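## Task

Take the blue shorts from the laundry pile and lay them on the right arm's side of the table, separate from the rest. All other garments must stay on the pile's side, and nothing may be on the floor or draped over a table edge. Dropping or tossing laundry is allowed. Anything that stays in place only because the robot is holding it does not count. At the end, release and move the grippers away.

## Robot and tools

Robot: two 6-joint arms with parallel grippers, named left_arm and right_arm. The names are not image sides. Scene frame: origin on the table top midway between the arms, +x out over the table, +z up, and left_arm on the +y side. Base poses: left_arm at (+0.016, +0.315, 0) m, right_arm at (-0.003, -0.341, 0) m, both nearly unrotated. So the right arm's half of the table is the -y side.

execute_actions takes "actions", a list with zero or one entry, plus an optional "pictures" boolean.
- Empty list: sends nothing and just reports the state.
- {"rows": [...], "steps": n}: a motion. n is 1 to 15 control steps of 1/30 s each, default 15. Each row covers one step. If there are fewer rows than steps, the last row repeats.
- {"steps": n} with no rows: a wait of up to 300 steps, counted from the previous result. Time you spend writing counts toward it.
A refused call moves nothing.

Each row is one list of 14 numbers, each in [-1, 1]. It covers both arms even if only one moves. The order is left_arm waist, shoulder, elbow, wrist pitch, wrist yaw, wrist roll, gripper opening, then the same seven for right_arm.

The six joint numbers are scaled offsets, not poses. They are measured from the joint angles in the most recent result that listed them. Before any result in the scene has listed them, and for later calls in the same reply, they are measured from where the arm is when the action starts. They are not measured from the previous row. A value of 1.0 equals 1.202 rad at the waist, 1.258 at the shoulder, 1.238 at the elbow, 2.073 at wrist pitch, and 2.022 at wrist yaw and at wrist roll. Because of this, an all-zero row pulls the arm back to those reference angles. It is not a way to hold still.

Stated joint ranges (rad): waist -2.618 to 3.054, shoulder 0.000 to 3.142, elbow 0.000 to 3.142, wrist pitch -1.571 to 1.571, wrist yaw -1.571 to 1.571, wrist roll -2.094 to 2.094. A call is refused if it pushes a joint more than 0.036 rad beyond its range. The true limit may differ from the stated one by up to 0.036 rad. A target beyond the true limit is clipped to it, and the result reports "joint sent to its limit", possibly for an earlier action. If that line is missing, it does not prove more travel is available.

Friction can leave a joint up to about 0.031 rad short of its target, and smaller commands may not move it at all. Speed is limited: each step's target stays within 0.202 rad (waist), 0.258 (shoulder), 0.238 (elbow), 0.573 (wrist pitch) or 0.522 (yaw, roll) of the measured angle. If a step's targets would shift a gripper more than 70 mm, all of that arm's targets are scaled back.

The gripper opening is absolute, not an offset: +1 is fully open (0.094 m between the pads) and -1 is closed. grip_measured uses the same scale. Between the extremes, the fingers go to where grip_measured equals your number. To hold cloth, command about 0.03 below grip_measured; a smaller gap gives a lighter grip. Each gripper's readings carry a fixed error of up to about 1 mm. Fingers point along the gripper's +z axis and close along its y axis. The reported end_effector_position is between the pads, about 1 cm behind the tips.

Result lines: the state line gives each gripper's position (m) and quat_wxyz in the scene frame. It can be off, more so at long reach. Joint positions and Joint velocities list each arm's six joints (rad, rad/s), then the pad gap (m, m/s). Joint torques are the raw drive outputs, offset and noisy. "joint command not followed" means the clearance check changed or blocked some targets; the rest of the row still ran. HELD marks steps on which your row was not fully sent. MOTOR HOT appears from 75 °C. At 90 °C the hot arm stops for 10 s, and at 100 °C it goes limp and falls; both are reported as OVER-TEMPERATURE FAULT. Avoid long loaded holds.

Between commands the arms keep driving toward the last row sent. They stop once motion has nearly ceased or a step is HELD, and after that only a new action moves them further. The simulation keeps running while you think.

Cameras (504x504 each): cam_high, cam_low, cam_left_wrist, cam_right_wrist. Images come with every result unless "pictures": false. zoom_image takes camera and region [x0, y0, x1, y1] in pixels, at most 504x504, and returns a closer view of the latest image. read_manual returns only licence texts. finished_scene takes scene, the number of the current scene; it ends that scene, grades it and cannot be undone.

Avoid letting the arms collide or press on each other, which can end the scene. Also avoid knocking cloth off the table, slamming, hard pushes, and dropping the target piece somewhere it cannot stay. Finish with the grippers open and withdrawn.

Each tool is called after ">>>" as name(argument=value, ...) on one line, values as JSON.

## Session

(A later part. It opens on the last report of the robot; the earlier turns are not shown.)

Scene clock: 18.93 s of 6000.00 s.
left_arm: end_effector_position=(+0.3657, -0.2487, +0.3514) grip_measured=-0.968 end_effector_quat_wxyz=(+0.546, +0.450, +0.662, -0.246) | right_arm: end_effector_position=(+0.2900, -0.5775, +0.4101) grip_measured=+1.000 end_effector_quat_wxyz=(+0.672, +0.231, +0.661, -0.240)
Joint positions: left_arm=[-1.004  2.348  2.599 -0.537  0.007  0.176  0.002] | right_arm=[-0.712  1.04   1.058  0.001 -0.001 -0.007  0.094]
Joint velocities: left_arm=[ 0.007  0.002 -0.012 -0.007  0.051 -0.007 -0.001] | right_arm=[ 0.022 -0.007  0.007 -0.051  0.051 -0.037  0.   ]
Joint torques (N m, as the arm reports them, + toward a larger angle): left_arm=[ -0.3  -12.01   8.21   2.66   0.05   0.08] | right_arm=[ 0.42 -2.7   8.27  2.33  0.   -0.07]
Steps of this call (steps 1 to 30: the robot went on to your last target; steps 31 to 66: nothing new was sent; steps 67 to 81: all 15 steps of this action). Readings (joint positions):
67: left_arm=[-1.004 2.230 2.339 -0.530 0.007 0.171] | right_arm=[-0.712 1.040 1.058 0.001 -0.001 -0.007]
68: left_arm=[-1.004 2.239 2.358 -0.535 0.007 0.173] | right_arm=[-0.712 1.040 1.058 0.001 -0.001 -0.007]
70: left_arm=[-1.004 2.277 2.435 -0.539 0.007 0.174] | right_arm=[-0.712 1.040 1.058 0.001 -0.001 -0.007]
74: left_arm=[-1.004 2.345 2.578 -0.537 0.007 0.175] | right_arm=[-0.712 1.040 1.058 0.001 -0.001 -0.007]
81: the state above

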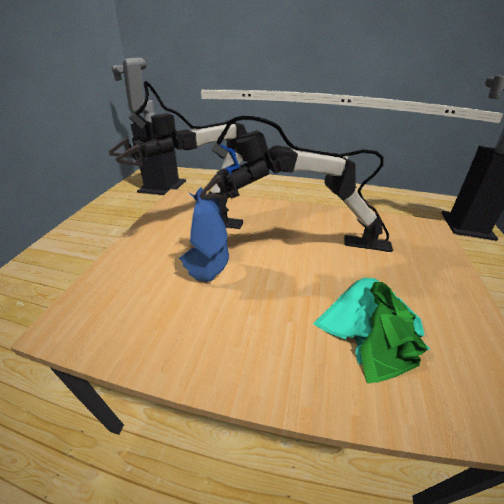

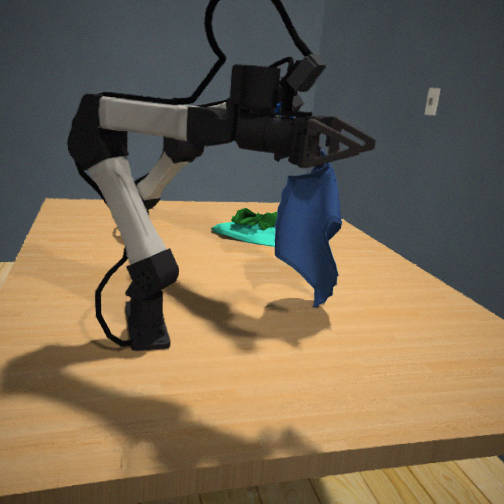

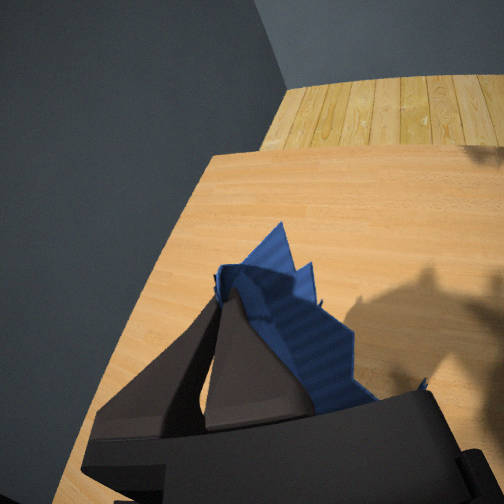

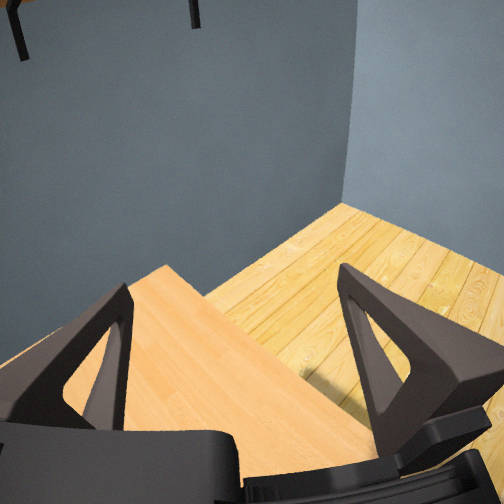

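>>> execute_actions(actions=[{"rows":[[0,0,0,0,0,0,0.5,0,0,0,0,0,0,1]],"steps":10}], pictures=false)

>>> execute_actions(actions=[{"rows":[[0,-0.1,-0.08,0,0,0,0.5,0,0,0,0,0,0,1],[0,-0.2,-0.17,0,0,0,0.5,0,0,0,0,0,0,1],[0,-0.3,-0.27,0,0,0,0.5,0,0,0,0,0,0,1],[0.1,-0.4,-0.4,0,0,0,0.5,0,0,0,0,0,0,1],[0.4,-0.85,-0.95,0,0,0,0.5,0,0,0,0,0,0,1]]}], pictures=false)

>>> execute_actions(actions=[{"steps":15}])

Scene clock: 20.03 s of 6000.00 s.
left_arm: end_effector_position=(+0.3657, -0.2487, +0.3514) grip_measured=+0.497 end_effector_quat_wxyz=(+0.546, +0.450, +0.662, -0.246) | right_arm: end_effector_position=(+0.2900, -0.5775, +0.4101) grip_measured=+1.000 end_effector_quat_wxyz=(+0.672, +0.231, +0.661, -0.240)
Joint positions: left_arm=[-1.004  2.348  2.599 -0.537  0.007  0.176  0.07 ] | right_arm=[-0.712  1.04   1.058  0.001 -0.001 -0.007  0.094]
Joint velocities: left_arm=[ 0.002  0.007  0.017 -0.037 -0.066 -0.022 -0.   ] | right_arm=[-0.012 -0.002 -0.017 -0.037 -0.022  0.007  0.   ]
Joint torques (N m, as the arm reports them, + toward a larger angle): left_arm=[ -0.22 -13.26   6.87   2.56   0.04  -0.02] | right_arm=[ 0.38 -2.72  8.24  2.34  0.02 -0.06]
Steps of this call (steps 1 to 15: the robot went on to your last target; steps 16 to 23: nothing new was sent; steps 24 to 33: all 10 steps of this action). Readings (joint positions):
24: left_arm=[-1.004 2.348 2.599 -0.537 0.007 0.176] | right_arm=[-0.712 1.040 1.058 0.001 -0.001 -0.007]
25: left_arm=[-1.004 2.348 2.599 -0.537 0.007 0.176] | right_arm=[-0.712 1.040 1.058 0.001 -0.001 -0.007]
27: left_arm=[-1.004 2.348 2.599 -0.537 0.007 0.176] | right_arm=[-0.712 1.040 1.058 0.001 -0.001 -0.007]
31: left_arm=[-1.004 2.348 2.599 -0.537 0.007 0.176] | right_arm=[-0.712 1.040 1.058 0.001 -0.001 -0.007]
33: the state above

Scene clock: 20.53 s of 6000.00 s.
left_arm: end_effector_position=(+0.4253, +0.0179, +0.3945) grip_measured=+0.497 end_effector_quat_wxyz=(+0.557, +0.322, +0.754, -0.132) | right_arm: end_effector_position=(+0.2900, -0.5775, +0.4101) grip_measured=+1.000 end_effector_quat_wxyz=(+0.672, +0.231, +0.661, -0.240)
Joint positions: left_arm=[-0.614  1.666  1.846 -0.532  0.012  0.176  0.07 ] | right_arm=[-0.712  1.04   1.058  0.001 -0.001 -0.007  0.094]
Joint velocities: left_arm=[ 1.263 -1.726 -1.844  0.051  0.007 -0.007 -0.001] | right_arm=[-0.027 -0.012 -0.007  0.037 -0.022 -0.037  0.   ]
Joint torques (N m, as the arm reports them, + toward a larger angle): left_arm=[ -1.53 -10.76   6.16   2.28   0.05   0.  ] | right_arm=[ 0.39 -2.71  8.26  2.35  0.01 -0.06]
Steps of this call (steps 1 to 15: all 15 steps of this action). Readings (joint positions):
1: left_arm=[-1.004 2.334 2.578 -0.532 0.007 0.176] | right_arm=[-0.712 1.040 1.058 0.001 -0.001 -0.007]
2: left_arm=[-1.004 2.296 2.519 -0.532 0.007 0.176] | right_arm=[-0.712 1.040 1.058 0.001 -0.001 -0.007]
4: left_arm=[-0.998 2.181 2.359 -0.546 0.009 0.176] | right_arm=[-0.712 1.040 1.058 0.001 -0.001 -0.007]
8: left_arm=[-0.909 2.004 2.182 -0.547 0.014 0.176] | right_arm=[-0.712 1.040 1.058 0.001 -0.001 -0.007]
15: the state above

Scene clock: 21.03 s of 6000.00 s.
left_arm: end_effector_position=(+0.3627, +0.1153, +0.3789) grip_measured=+0.497 end_effector_quat_wxyz=(+0.558, +0.282, +0.774, -0.097) | right_arm: end_effector_position=(+0.2900, -0.5775, +0.4101) grip_measured=+1.000 end_effector_quat_wxyz=(+0.672, +0.231, +0.661, -0.240)
Joint positions: left_arm=[-0.513  1.263  1.438 -0.541 -0.001  0.176  0.07 ] | right_arm=[-0.712  1.04   1.058  0.001 -0.001 -0.007  0.094]
Joint velocities: left_arm=[ 0.007  0.027 -0.007 -0.051  0.066 -0.007 -0.   ] | right_arm=[-0.007  0.007  0.002 -0.022 -0.066 -0.081  0.   ]
Joint torques (N m, as the arm reports them, + toward a larger angle): left_arm=[-1.02 -3.3   6.04  2.58  0.12 -0.01] | right_arm=[ 0.4  -2.74  8.23  2.33  0.01 -0.05]
Steps of this call (steps 1 to 15: the robot went on to your last target). Readings (joint positions):
1: left_arm=[-0.572 1.600 1.776 -0.529 0.009 0.176] | right_arm=[-0.712 1.040 1.058 0.001 -0.001 -0.007]
2: left_arm=[-0.539 1.525 1.696 -0.526 0.005 0.176] | right_arm=[-0.712 1.040 1.058 0.001 -0.001 -0.007]
4: left_arm=[-0.507 1.368 1.540 -0.532 -0.002 0.176] | right_arm=[-0.712 1.040 1.058 0.001 -0.001 -0.007]
8: left_arm=[-0.513 1.255 1.461 -0.544 -0.001 0.176] | right_arm=[-0.712 1.040 1.058 0.001 -0.001 -0.007]
15: the state above

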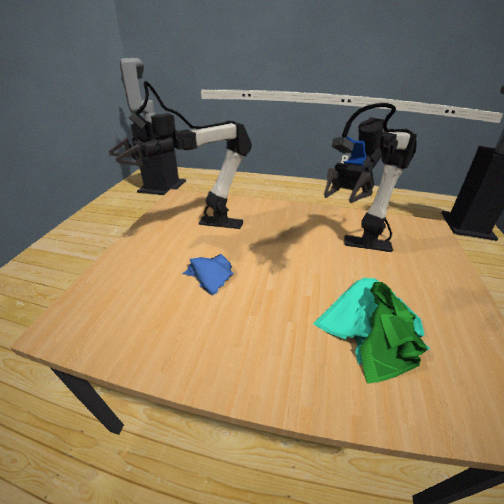

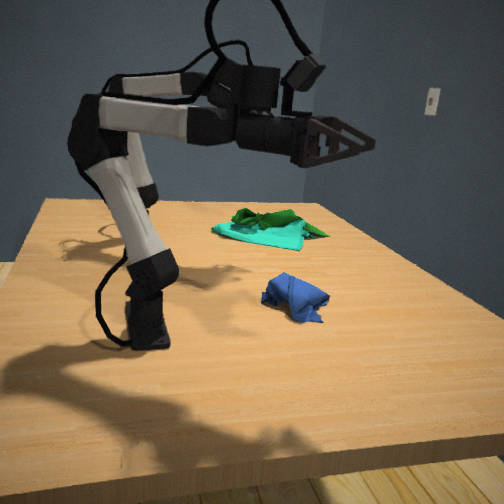

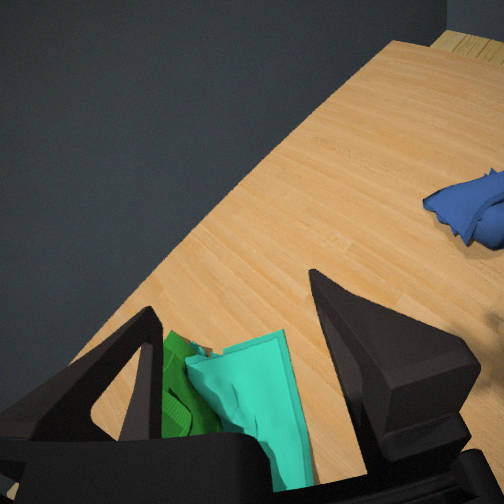

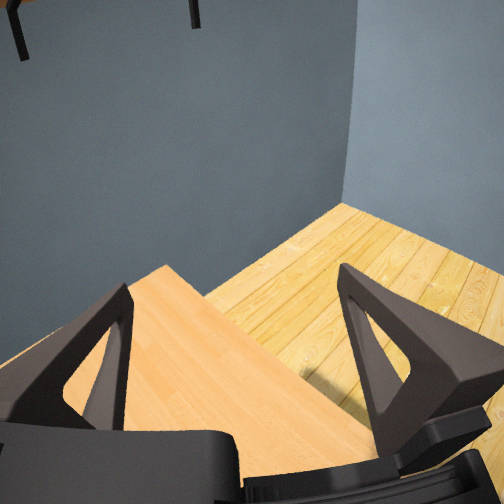

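>>> finished_scene(scene=2)

The scene is finished: the task was done.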